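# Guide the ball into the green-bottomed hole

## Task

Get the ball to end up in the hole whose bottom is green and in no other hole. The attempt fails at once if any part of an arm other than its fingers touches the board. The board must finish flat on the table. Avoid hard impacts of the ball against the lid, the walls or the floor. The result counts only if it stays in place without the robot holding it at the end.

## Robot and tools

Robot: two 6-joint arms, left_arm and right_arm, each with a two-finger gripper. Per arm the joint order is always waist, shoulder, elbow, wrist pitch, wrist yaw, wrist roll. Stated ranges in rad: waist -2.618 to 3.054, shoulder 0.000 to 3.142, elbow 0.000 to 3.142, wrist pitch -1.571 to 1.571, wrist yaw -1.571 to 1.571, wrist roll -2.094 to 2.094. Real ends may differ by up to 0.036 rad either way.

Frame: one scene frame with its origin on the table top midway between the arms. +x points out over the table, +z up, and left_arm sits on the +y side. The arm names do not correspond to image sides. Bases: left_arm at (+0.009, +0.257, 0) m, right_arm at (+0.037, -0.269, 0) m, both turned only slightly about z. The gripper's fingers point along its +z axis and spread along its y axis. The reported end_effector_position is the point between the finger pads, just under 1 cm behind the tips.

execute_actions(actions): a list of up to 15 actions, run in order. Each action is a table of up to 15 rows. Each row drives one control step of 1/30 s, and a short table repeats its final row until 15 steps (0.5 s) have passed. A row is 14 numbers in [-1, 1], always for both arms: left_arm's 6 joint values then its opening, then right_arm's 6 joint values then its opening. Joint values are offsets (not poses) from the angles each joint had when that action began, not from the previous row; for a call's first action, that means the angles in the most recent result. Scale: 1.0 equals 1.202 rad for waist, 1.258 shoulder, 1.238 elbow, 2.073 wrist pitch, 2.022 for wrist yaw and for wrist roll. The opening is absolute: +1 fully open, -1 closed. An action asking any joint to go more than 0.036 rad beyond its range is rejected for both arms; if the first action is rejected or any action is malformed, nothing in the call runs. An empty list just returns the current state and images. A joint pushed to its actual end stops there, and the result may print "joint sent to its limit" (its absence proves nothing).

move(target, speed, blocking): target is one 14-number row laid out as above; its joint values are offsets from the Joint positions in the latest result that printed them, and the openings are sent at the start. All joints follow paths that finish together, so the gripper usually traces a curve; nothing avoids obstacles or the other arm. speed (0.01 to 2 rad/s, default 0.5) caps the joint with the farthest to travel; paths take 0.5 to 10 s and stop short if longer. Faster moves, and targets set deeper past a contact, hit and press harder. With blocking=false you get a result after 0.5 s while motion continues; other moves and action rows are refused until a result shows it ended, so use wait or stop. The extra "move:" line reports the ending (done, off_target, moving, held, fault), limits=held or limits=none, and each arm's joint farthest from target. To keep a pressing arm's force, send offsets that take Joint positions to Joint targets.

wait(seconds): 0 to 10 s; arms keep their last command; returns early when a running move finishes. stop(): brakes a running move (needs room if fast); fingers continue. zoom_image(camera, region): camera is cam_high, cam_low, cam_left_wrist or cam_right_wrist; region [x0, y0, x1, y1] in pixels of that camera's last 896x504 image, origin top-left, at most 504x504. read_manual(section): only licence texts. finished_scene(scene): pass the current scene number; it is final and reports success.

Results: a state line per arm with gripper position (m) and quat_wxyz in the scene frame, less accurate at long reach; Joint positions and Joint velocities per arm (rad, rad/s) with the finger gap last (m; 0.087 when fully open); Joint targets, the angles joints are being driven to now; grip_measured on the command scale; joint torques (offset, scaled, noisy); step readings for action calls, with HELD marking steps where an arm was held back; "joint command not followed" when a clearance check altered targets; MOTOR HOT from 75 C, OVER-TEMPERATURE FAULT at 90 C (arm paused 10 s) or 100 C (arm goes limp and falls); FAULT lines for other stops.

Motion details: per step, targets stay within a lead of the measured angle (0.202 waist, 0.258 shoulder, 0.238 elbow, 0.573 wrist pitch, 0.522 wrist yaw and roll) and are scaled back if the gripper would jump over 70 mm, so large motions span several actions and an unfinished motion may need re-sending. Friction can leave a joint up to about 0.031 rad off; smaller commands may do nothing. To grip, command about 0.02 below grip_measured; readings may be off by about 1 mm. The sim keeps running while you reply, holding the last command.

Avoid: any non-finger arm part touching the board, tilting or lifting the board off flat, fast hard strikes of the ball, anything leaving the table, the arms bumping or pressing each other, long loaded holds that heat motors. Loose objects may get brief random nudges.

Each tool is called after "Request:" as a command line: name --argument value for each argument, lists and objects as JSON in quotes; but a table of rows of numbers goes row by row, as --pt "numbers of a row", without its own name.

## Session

Request:
execute_actions --actions '[]'

Scene clock: 0.00 s.
left_arm: end_effector_position=(+0.3943, +0.1368, +0.2531) grip_measured=+0.984 end_effector_quat_wxyz=(+0.702, +0.536, +0.401, -0.242) | right_arm: end_effector_position=(+0.4808, -0.6397, +0.2518) grip_measured=+0.992 end_effector_quat_wxyz=(+0.657, +0.666, +0.173, +0.306)
Joint names: [waist, shoulder, elbow, wrist pitch, wrist yaw, wrist roll]
Joint positions: left_arm=[0.068 1.653 0.8   1.389 1.367 0.069 0.087] | right_arm=[-0.745  1.916  1.132  0.837  0.165  1.743  0.087]
Joint velocities: left_arm=[ 0.007  0.002 -0.022 -0.022 -0.037  0.007  0.   ] | right_arm=[-0.002  0.012  0.012  0.051 -0.051  0.051 -0.   ]
Joint torques (N m, as the arm reports them, + toward a larger angle): no reading
Motor temperatures (°C, as the motors report them): left_arm=[27 33 31 29 28 25] | right_arm=[26 35 30 28 29 25]
Joint targets: left_arm=[0.068 1.653 0.800 1.389 1.367 0.069] | right_arm=[-0.745 1.916 1.132 0.837 0.165 1.743]

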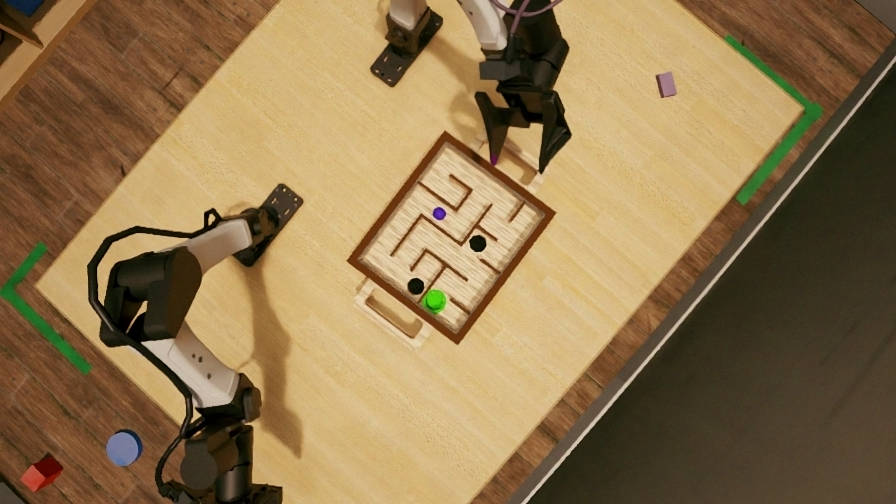

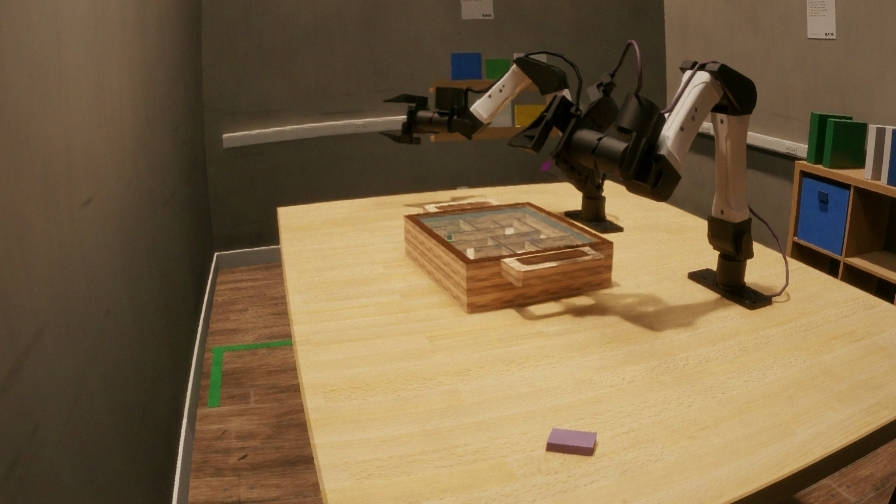

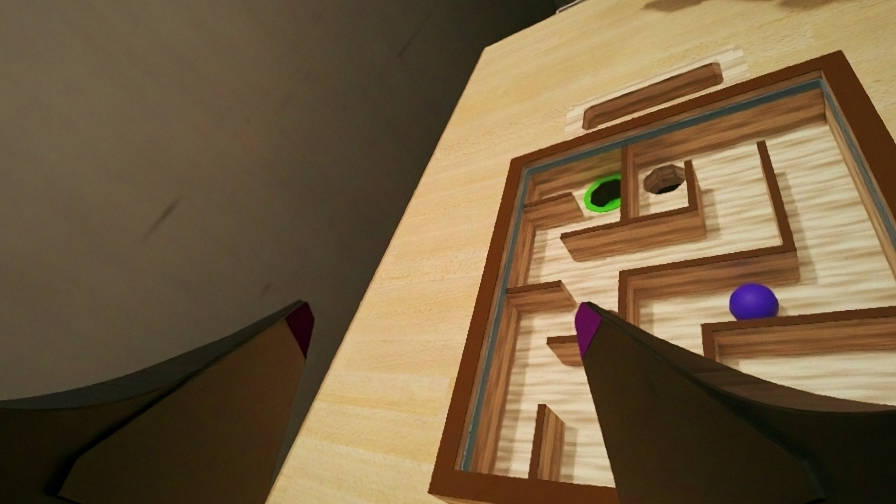

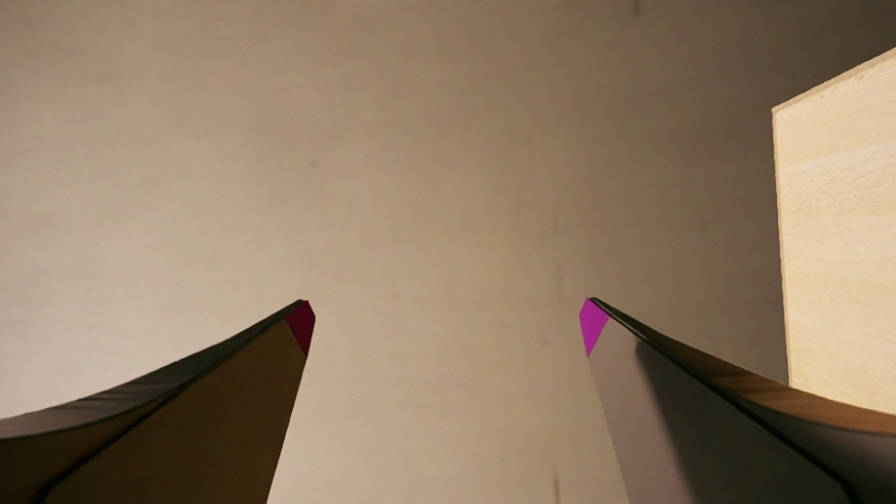

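Request:
move --target '[-0.24,0.225,0.76,-1,-0.68,-0.13,0,0.665,0.04,0.53,-0.8,-0.085,-0.845,0]' --speed 1.2

Request:
move --target '[0,0,0,-0.3,0,0,0,0,0,0,-0.235,0,0,0]' --speed 0.8

Request:
zoom_image --camera "cam_high" --region '[335, 120, 575, 360]'

Scene clock: 20.47 s.
left_arm: end_effector_position=(+0.4946, +0.1788, +0.1541) grip_measured=+0.000 end_effector_quat_wxyz=(+0.339, -0.018, +0.939, -0.056) | right_arm: end_effector_position=(+0.5091, -0.2282, +0.1507) grip_measured=+0.000 end_effector_quat_wxyz=(+0.299, -0.020, +0.954, +0.019)
Joint names: [waist, shoulder, elbow, wrist pitch, wrist yaw, wrist roll]
Joint positions: left_arm=[-0.212  1.918  1.715 -0.665 -0.    -0.184  0.044] | right_arm=[ 0.053  1.936  1.773 -0.799 -0.001  0.041  0.044]
Joint velocities: left_arm=[-0.002 -0.007  0.007  0.066  0.037  0.037  0.   ] | right_arm=[-0.002 -0.012 -0.012 -0.081 -0.051 -0.125 -0.001]
Joint torques (N m, as the arm reports them, + toward a larger angle): left_arm=[-0.55 -9.83 10.83  1.42 -0.1  -0.08] | right_arm=[  0.13 -10.3    9.25   1.18  -0.04   0.  ]
Motor temperatures (°C, as the motors report them): left_arm=[27 35 33 30 28 25] | right_arm=[26 41 32 33 29 25]
Joint targets: left_arm=[-0.220 1.936 1.740 -0.684 -0.008 -0.194] | right_arm=[0.055 1.966 1.788 -0.822 -0.007 0.035]
move: off_target (left_arm, right_arm); limits=none; left_arm: farthest joint: the elbow, 0.026 radians from its target (0.941 radians at the start); right_arm: farthest joint: the shoulder, 0.030 radians from its target (0.050 radians at the start)

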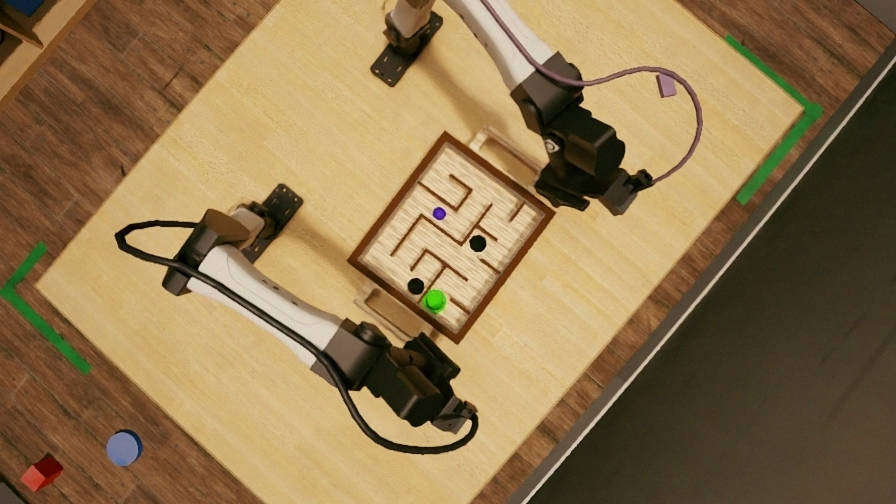

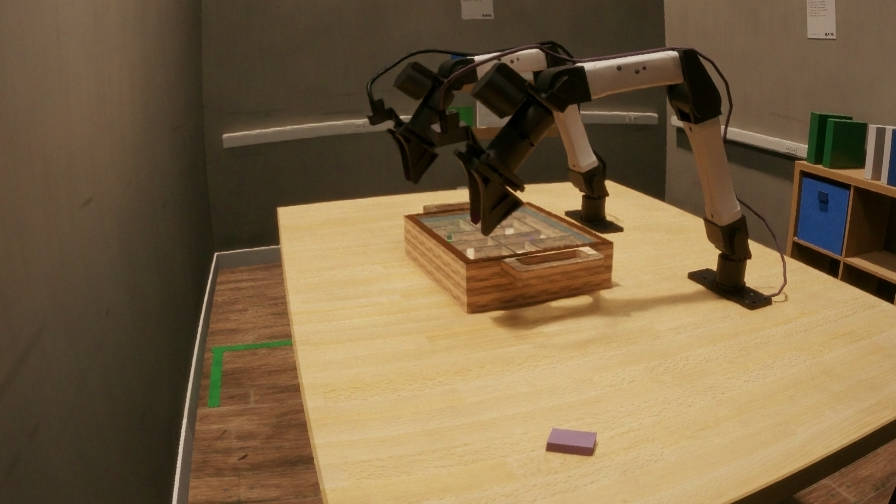

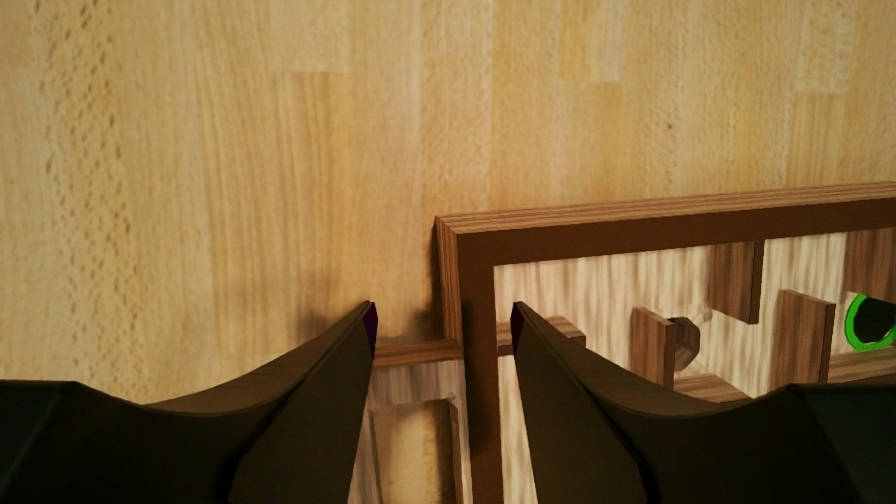

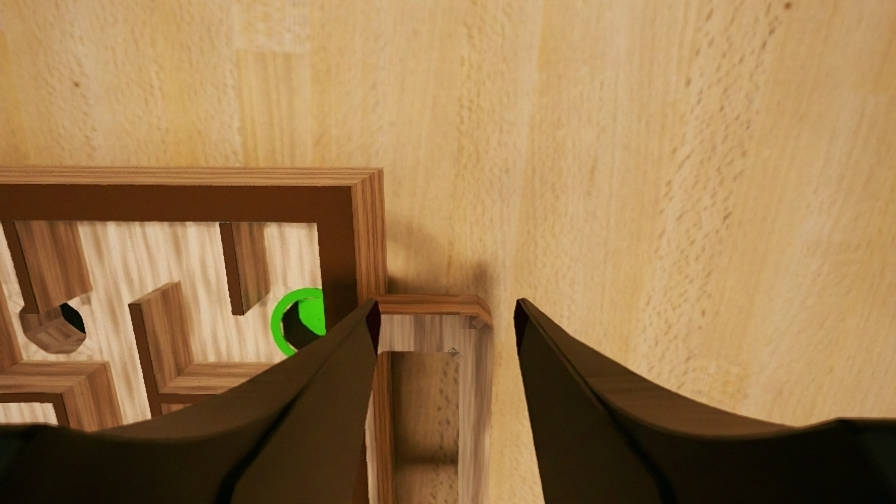

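Scene clock: 22.10 s.
left_arm: end_effector_position=(+0.3496, +0.1999, +0.1187) grip_measured=+0.000 end_effector_quat_wxyz=(+0.048, -0.019, +0.999, -0.008) | right_arm: end_effector_position=(+0.3944, -0.2377, +0.1265) grip_measured=+0.000 end_effector_quat_wxyz=(+0.069, -0.021, +0.997, +0.005)
Joint names: [waist, shoulder, elbow, wrist pitch, wrist yaw, wrist roll]
Joint positions: left_arm=[-0.212  1.918  1.715 -1.271 -0.    -0.184  0.044] | right_arm=[ 0.053  1.936  1.773 -1.269 -0.001  0.041  0.044]
Joint velocities: left_arm=[-0.007 -0.012  0.002 -0.007 -0.022 -0.066  0.001] | right_arm=[-0.002 -0.017 -0.002 -0.037  0.022 -0.081  0.   ]
Joint torques (N m, as the arm reports them, + toward a larger angle): left_arm=[  0.2  -10.29   7.69   0.4    0.04   0.02] | right_arm=[ -0.33 -12.16   7.5    0.61   0.04   0.03]
Motor temperatures (°C, as the motors report them): left_arm=[27 36 33 30 28 25] | right_arm=[26 42 33 33 29 25]
Joint targets: left_arm=[-0.212 1.918 1.715 -1.287 -0.000 -0.184] | right_arm=[0.053 1.936 1.773 -1.286 -0.001 0.041]
move: done; limits=none; left_arm: farthest joint: the wrist pitch, 0.016 radians from its target (0.622 radians at the start); right_arm: farthest joint: the wrist pitch, 0.018 radians from its target (0.487 radians at the start)

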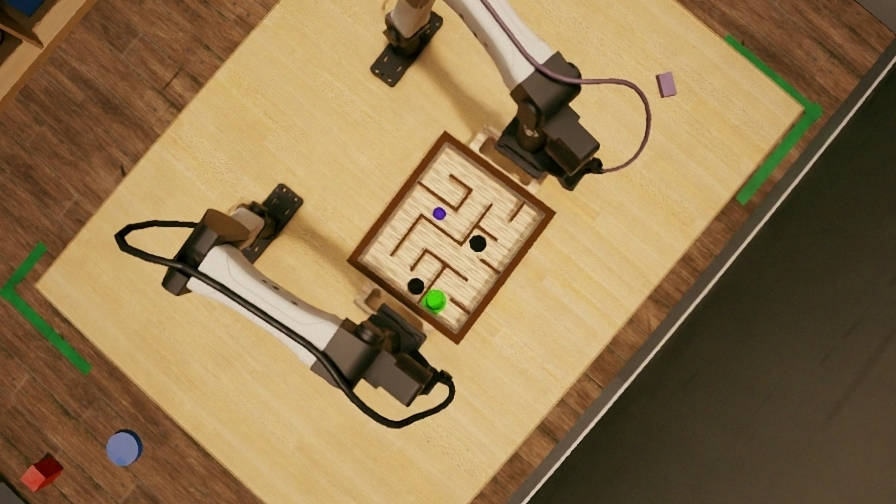

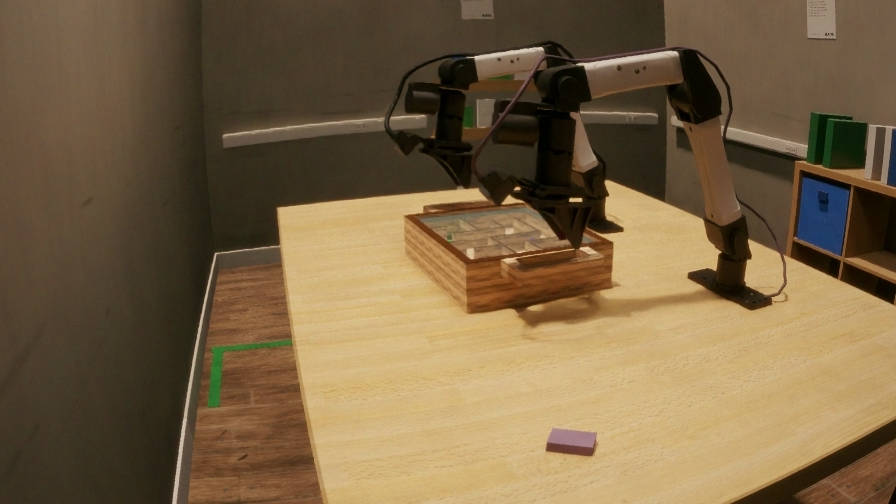

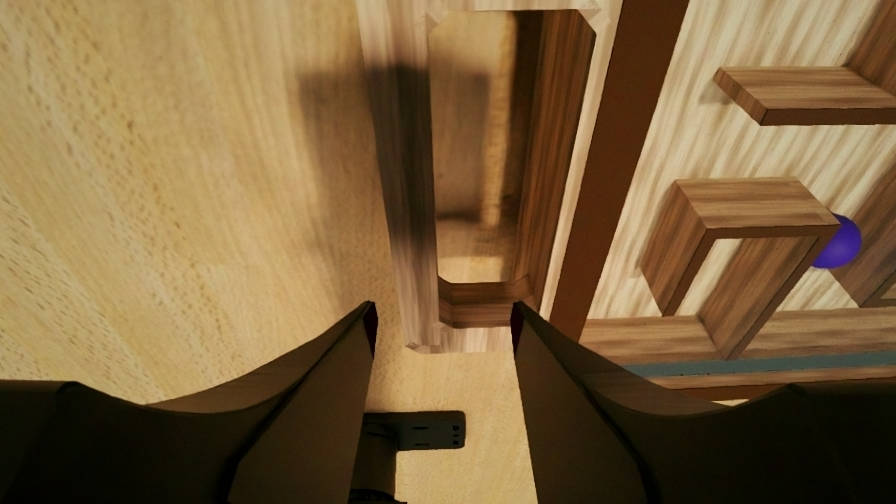

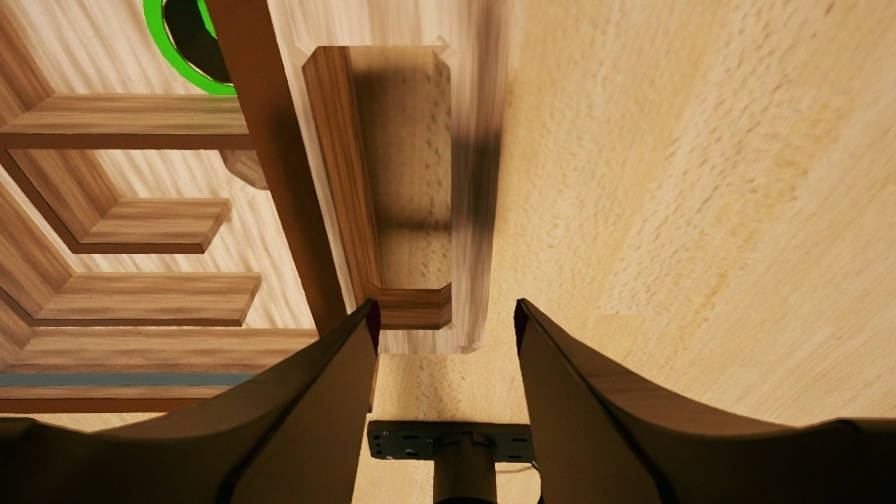

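Region (335, 120, 575, 360) of cam_high's 896x504 image, scaled by 2.100, with more detail than that image has.

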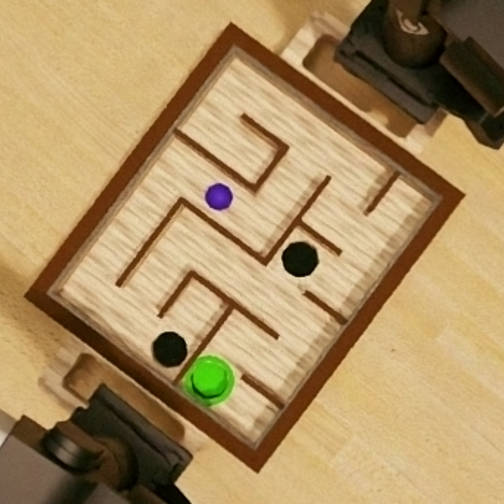

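Request:
move --target '[0.038,0.062,-0.095,0.08,0,0.022,0,-0.032,0.045,-0.143,0.094,0,-0.017,0]' --speed 0.2

Scene clock: 31.23 s.
left_arm: end_effector_position=(+0.3648, +0.2124, +0.0739) grip_measured=+0.000 end_effector_quat_wxyz=(+0.047, -0.021, +0.999, -0.006) | right_arm: end_effector_position=(+0.4025, -0.2486, +0.0767) grip_measured=+0.000 end_effector_quat_wxyz=(+0.070, -0.021, +0.997, +0.003)
Joint names: [waist, shoulder, elbow, wrist pitch, wrist yaw, wrist roll]
Joint positions: left_arm=[-0.175  1.982  1.625 -1.119 -0.    -0.15   0.044] | right_arm=[ 0.025  1.968  1.619 -1.082 -0.001  0.012  0.044]
Joint velocities: left_arm=[-0.002 -0.002 -0.002 -0.007 -0.007  0.007 -0.   ] | right_arm=[-0.002 -0.007 -0.007 -0.037 -0.037 -0.022  0.   ]
Joint torques (N m, as the arm reports them, + toward a larger angle): left_arm=[ 1.02 -9.93  5.43  0.77  0.03  0.1 ] | right_arm=[ -0.82 -10.06   5.54   0.84   0.02  -0.07]
Motor temperatures (°C, as the motors report them): left_arm=[27 37 34 30 28 25] | right_arm=[26 43 33 31 29 25]
Joint targets: left_arm=[-0.166 1.996 1.597 -1.105 -0.000 -0.139] | right_arm=[0.015 1.993 1.596 -1.074 -0.001 0.007]
move: off_target (left_arm, right_arm); limits=none; left_arm: farthest joint: the elbow, 0.027 radians from its target (0.118 radians at the start); right_arm: farthest joint: the shoulder, 0.025 radians from its target (0.056 radians at the start)

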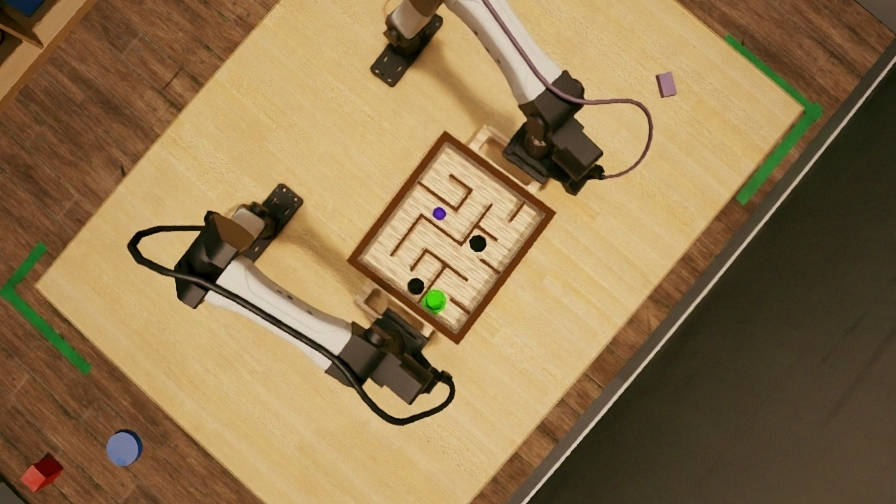

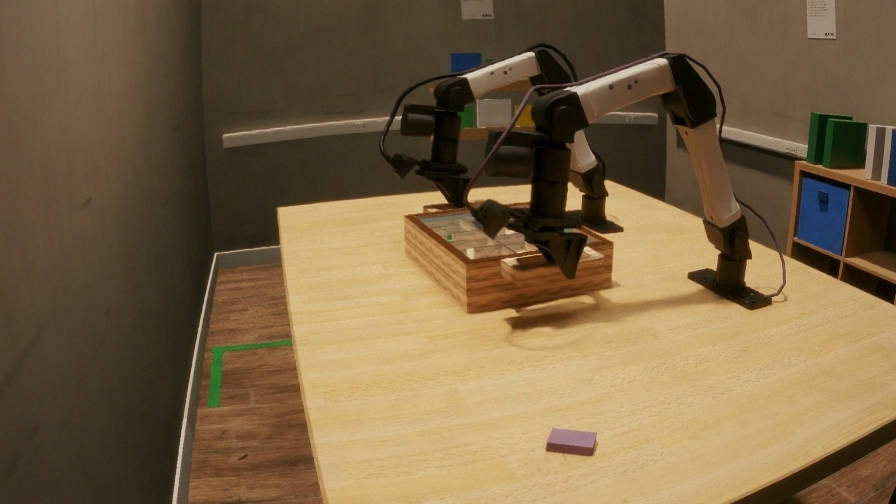

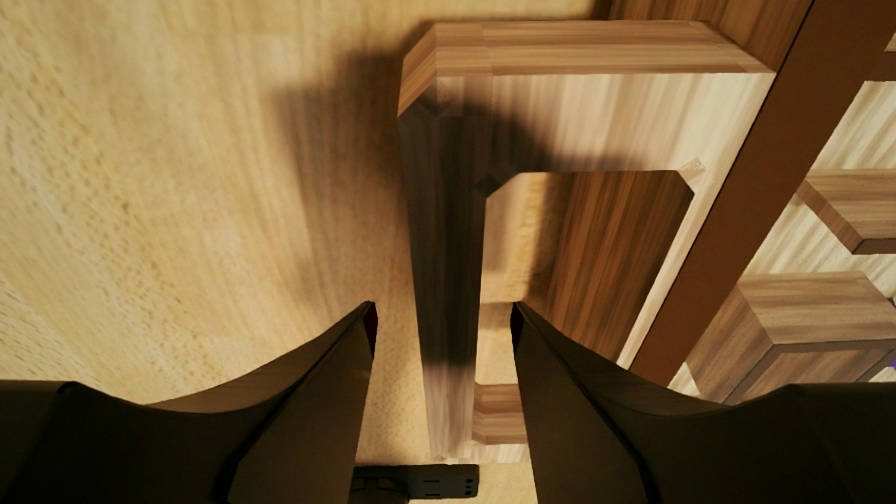

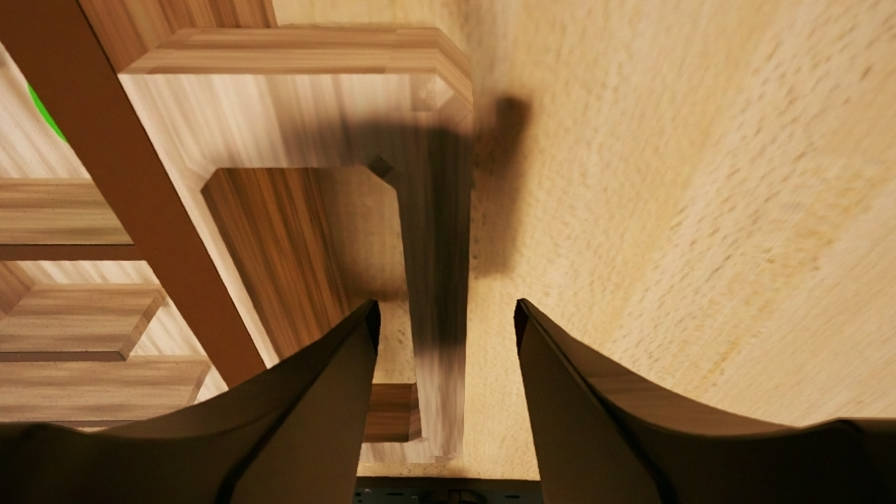

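Request:
execute_actions --actions '[[[0,0,-0.06,0.03,0,0,0,0,0,-0.066,0.033,0,0,0]],[[0,0,0,0,0,0,-0.2,0,0,0,0,0,0,-0.2],[0,0,0,0,0,0,-0.3,0,0,0,0,0,0,-0.3],[0,0,0,0,0,0,-0.4,0,0,0,0,0,0,-0.4],[0,0,0,0,0,0,-0.45,0,0,0,0,0,0,-0.45],[0,0,0,0,0,0,-0.5,0,0,0,0,0,0,-0.5],[0,0,0,0,0,0,-0.55,0,0,0,0,0,0,-0.55],[0,0,0,0,0,0,-0.6,0,0,0,0,0,0,-0.6],[0,0,0,0,0,0,-0.65,0,0,0,0,0,0,-0.65],[0,0,0,0,0,0,-0.7,0,0,0,0,0,0,-0.7],[0,0,0,0,0,0,-0.75,0,0,0,0,0,0,-0.75]]]'

Request:
move --target '[0,-0.012,0.13,-0.04,0,0,-0.75,0,-0.008,0.11,-0.03,0,0,-0.75]' --speed 0.08

Scene clock: 41.30 s.
left_arm: end_effector_position=(+0.3626, +0.2111, +0.0624) grip_measured=-0.652 end_effector_quat_wxyz=(+0.047, -0.022, +0.999, -0.010) | right_arm: end_effector_position=(+0.3998, -0.2466, +0.0628) grip_measured=-0.644 end_effector_quat_wxyz=(+0.070, -0.022, +0.997, +0.009)
Joint names: [waist, shoulder, elbow, wrist pitch, wrist yaw, wrist roll]
Joint positions: left_arm=[-0.175  1.979  1.575 -1.071  0.007 -0.153  0.015] | right_arm=[ 0.025  1.965  1.559 -1.024 -0.012  0.012  0.016]
Joint velocities: left_arm=[ 0.002 -0.002  0.002  0.051 -0.007  0.066  0.   ] | right_arm=[ 0.017  0.012  0.012 -0.007  0.037  0.007 -0.001]
Joint torques (N m, as the arm reports them, + toward a larger angle): left_arm=[  0.28 -10.83   7.65   0.61   0.     0.04] | right_arm=[  0.   -12.46   7.56   0.71   0.14   0.06]
Motor temperatures (°C, as the motors report them): left_arm=[27 38 34 30 28 25] | right_arm=[26 44 33 31 29 25]
Joint targets: left_arm=[-0.175 1.979 1.575 -1.072 -0.001 -0.150] | right_arm=[0.025 1.965 1.559 -1.025 -0.001 0.012]
Step readings (joint positions; steps 1 to 15: 1st action; 16 to 30: 2nd action):
0: left_arm=[-0.175 1.982 1.625 -1.118 -0.000 -0.150] | right_arm=[0.025 1.968 1.619 -1.082 -0.001 0.012]
1: left_arm=[-0.175 1.981 1.618 -1.110 -0.000 -0.150] | right_arm=[0.025 1.967 1.611 -1.071 -0.001 0.012]
2: left_arm=[-0.175 1.979 1.606 -1.098 -0.000 -0.150] | right_arm=[0.025 1.965 1.596 -1.056 -0.001 0.012]
4: left_arm=[-0.175 1.979 1.586 -1.087 -0.000 -0.150] | right_arm=[0.025 1.965 1.571 -1.044 -0.001 0.012]
8: left_arm=[-0.175 1.979 1.575 -1.081 -0.000 -0.150] | right_arm=[0.025 1.965 1.559 -1.037 -0.001 0.012]
15: left_arm=[-0.175 1.979 1.575 -1.072 -0.000 -0.150] | right_arm=[0.025 1.965 1.559 -1.024 -0.001 0.012]
16: left_arm=[-0.175 1.979 1.575 -1.072 -0.000 -0.150] | right_arm=[0.025 1.965 1.559 -1.024 -0.001 0.012]
17: left_arm=[-0.175 1.979 1.575 -1.072 -0.000 -0.150] | right_arm=[0.025 1.965 1.559 -1.024 -0.001 0.012]
19: left_arm=[-0.175 1.979 1.575 -1.072 -0.000 -0.150] | right_arm=[0.025 1.965 1.559 -1.024 -0.001 0.012]
23: left_arm=[-0.175 1.979 1.575 -1.071 0.005 -0.150] | right_arm=[0.025 1.965 1.559 -1.024 -0.010 0.013]
30: Joint positions above

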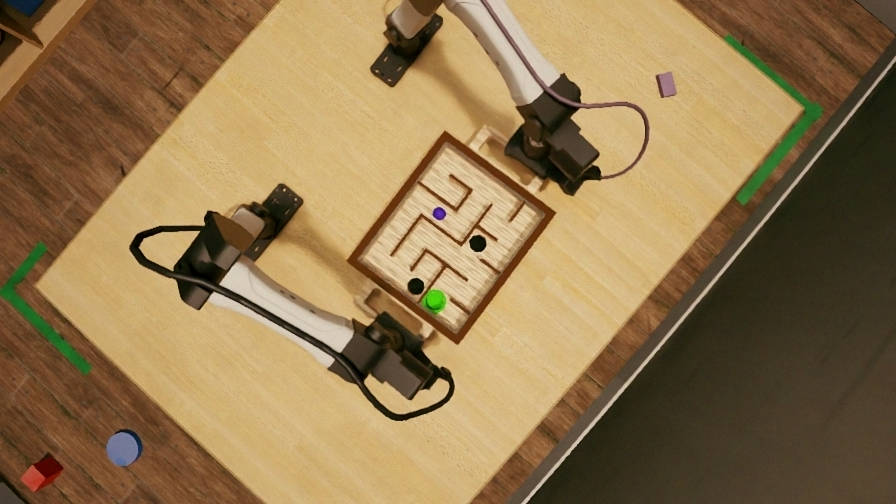

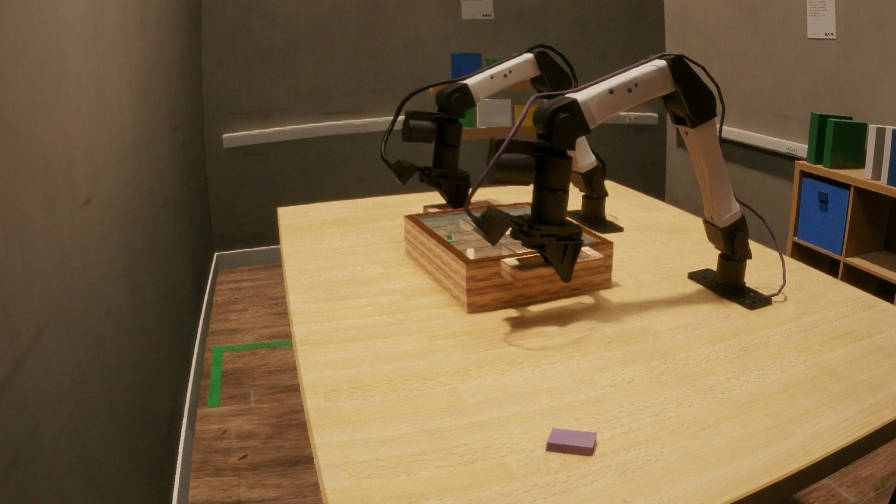

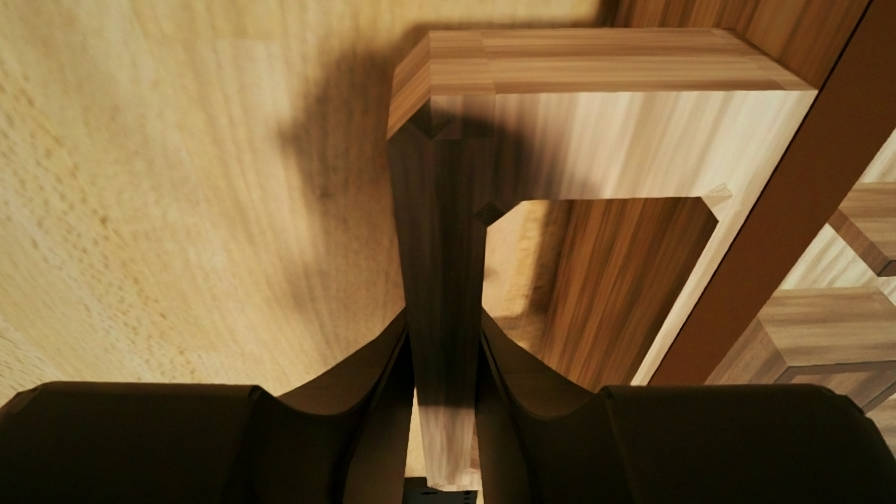

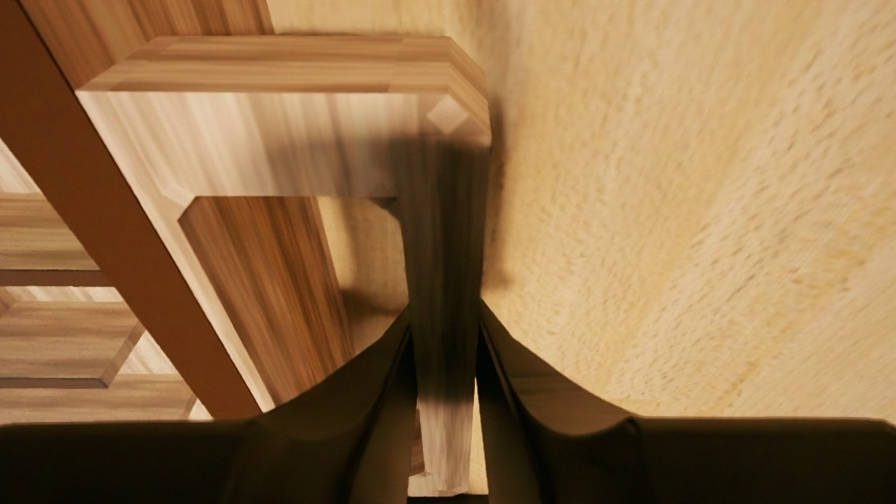

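Scene clock: 43.80 s.
left_arm: end_effector_position=(+0.3780, +0.2116, +0.0898) grip_measured=-0.652 end_effector_quat_wxyz=(+0.071, -0.023, +0.997, -0.007) | right_arm: end_effector_position=(+0.4145, -0.2460, +0.0877) grip_measured=-0.645 end_effector_quat_wxyz=(+0.093, -0.022, +0.995, +0.009)
Joint names: [waist, shoulder, elbow, wrist pitch, wrist yaw, wrist roll]
Joint positions: left_arm=[-0.175  1.982  1.69  -1.137 -0.005 -0.153  0.015] | right_arm=[ 0.025  1.965  1.659 -1.077 -0.012  0.011  0.016]
Joint velocities: left_arm=[-0.007  0.007  0.017  0.022  0.022 -0.022 -0.   ] | right_arm=[ 0.017  0.017 -0.002 -0.022 -0.066 -0.022 -0.001]
Joint torques (N m, as the arm reports them, + toward a larger angle): left_arm=[  0.19 -12.36  11.53   0.52   0.17   0.02] | right_arm=[ -0.09 -13.54  10.15   0.7    0.04   0.02]
Motor temperatures (°C, as the motors report them): left_arm=[27 39 34 30 28 25] | right_arm=[26 44 33 31 29 25]
Joint targets: left_arm=[-0.175 1.964 1.736 -1.154 0.007 -0.153] | right_arm=[0.025 1.955 1.695 -1.086 -0.012 0.012]
move: off_target (left_arm, right_arm); limits=none; left_arm: farthest joint: the elbow, 0.046 radians from its target (0.161 radians at the start); right_arm: farthest joint: the elbow, 0.037 radians from its target (0.136 radians at the start)

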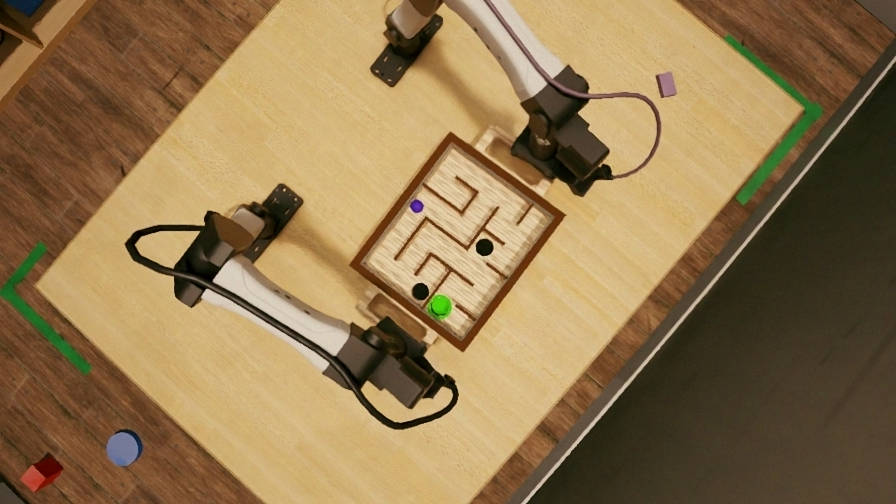

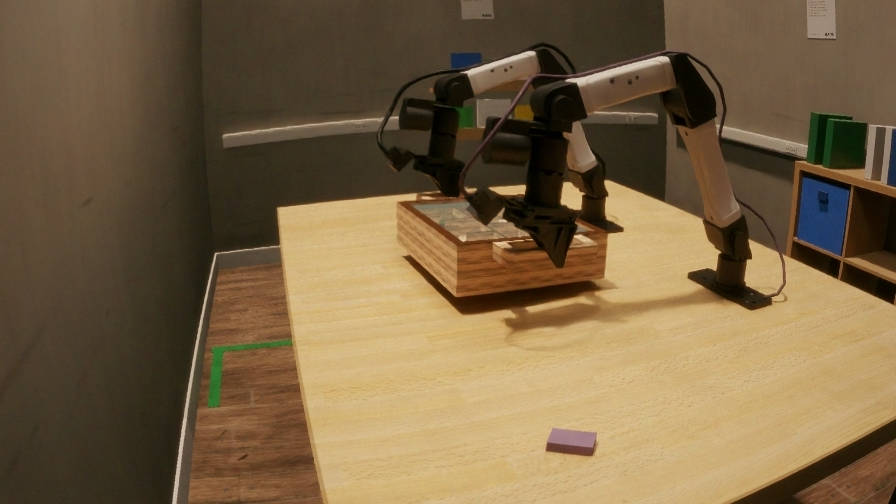

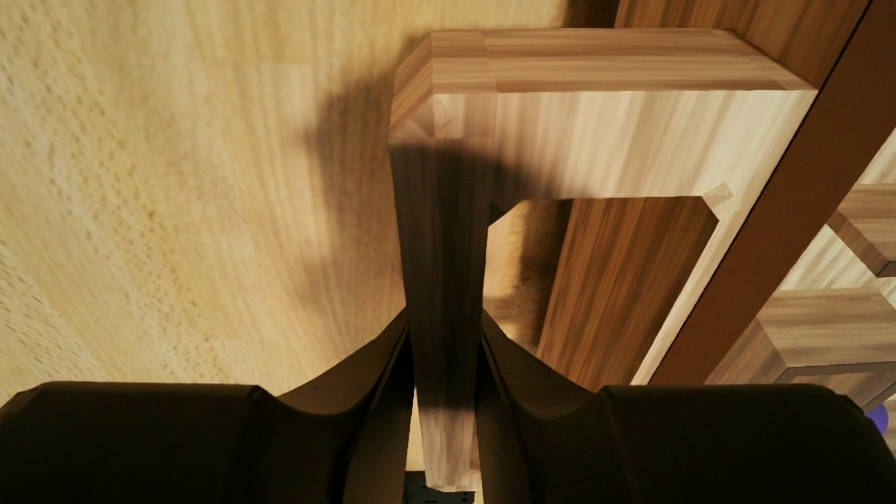

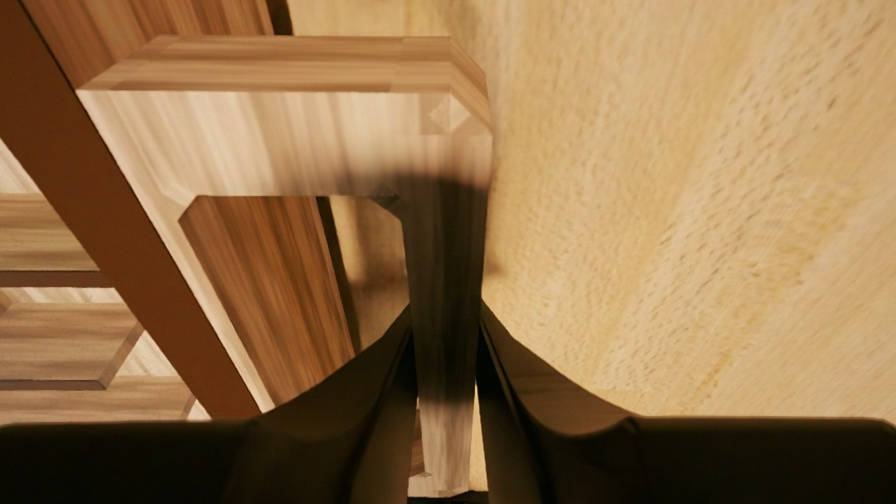

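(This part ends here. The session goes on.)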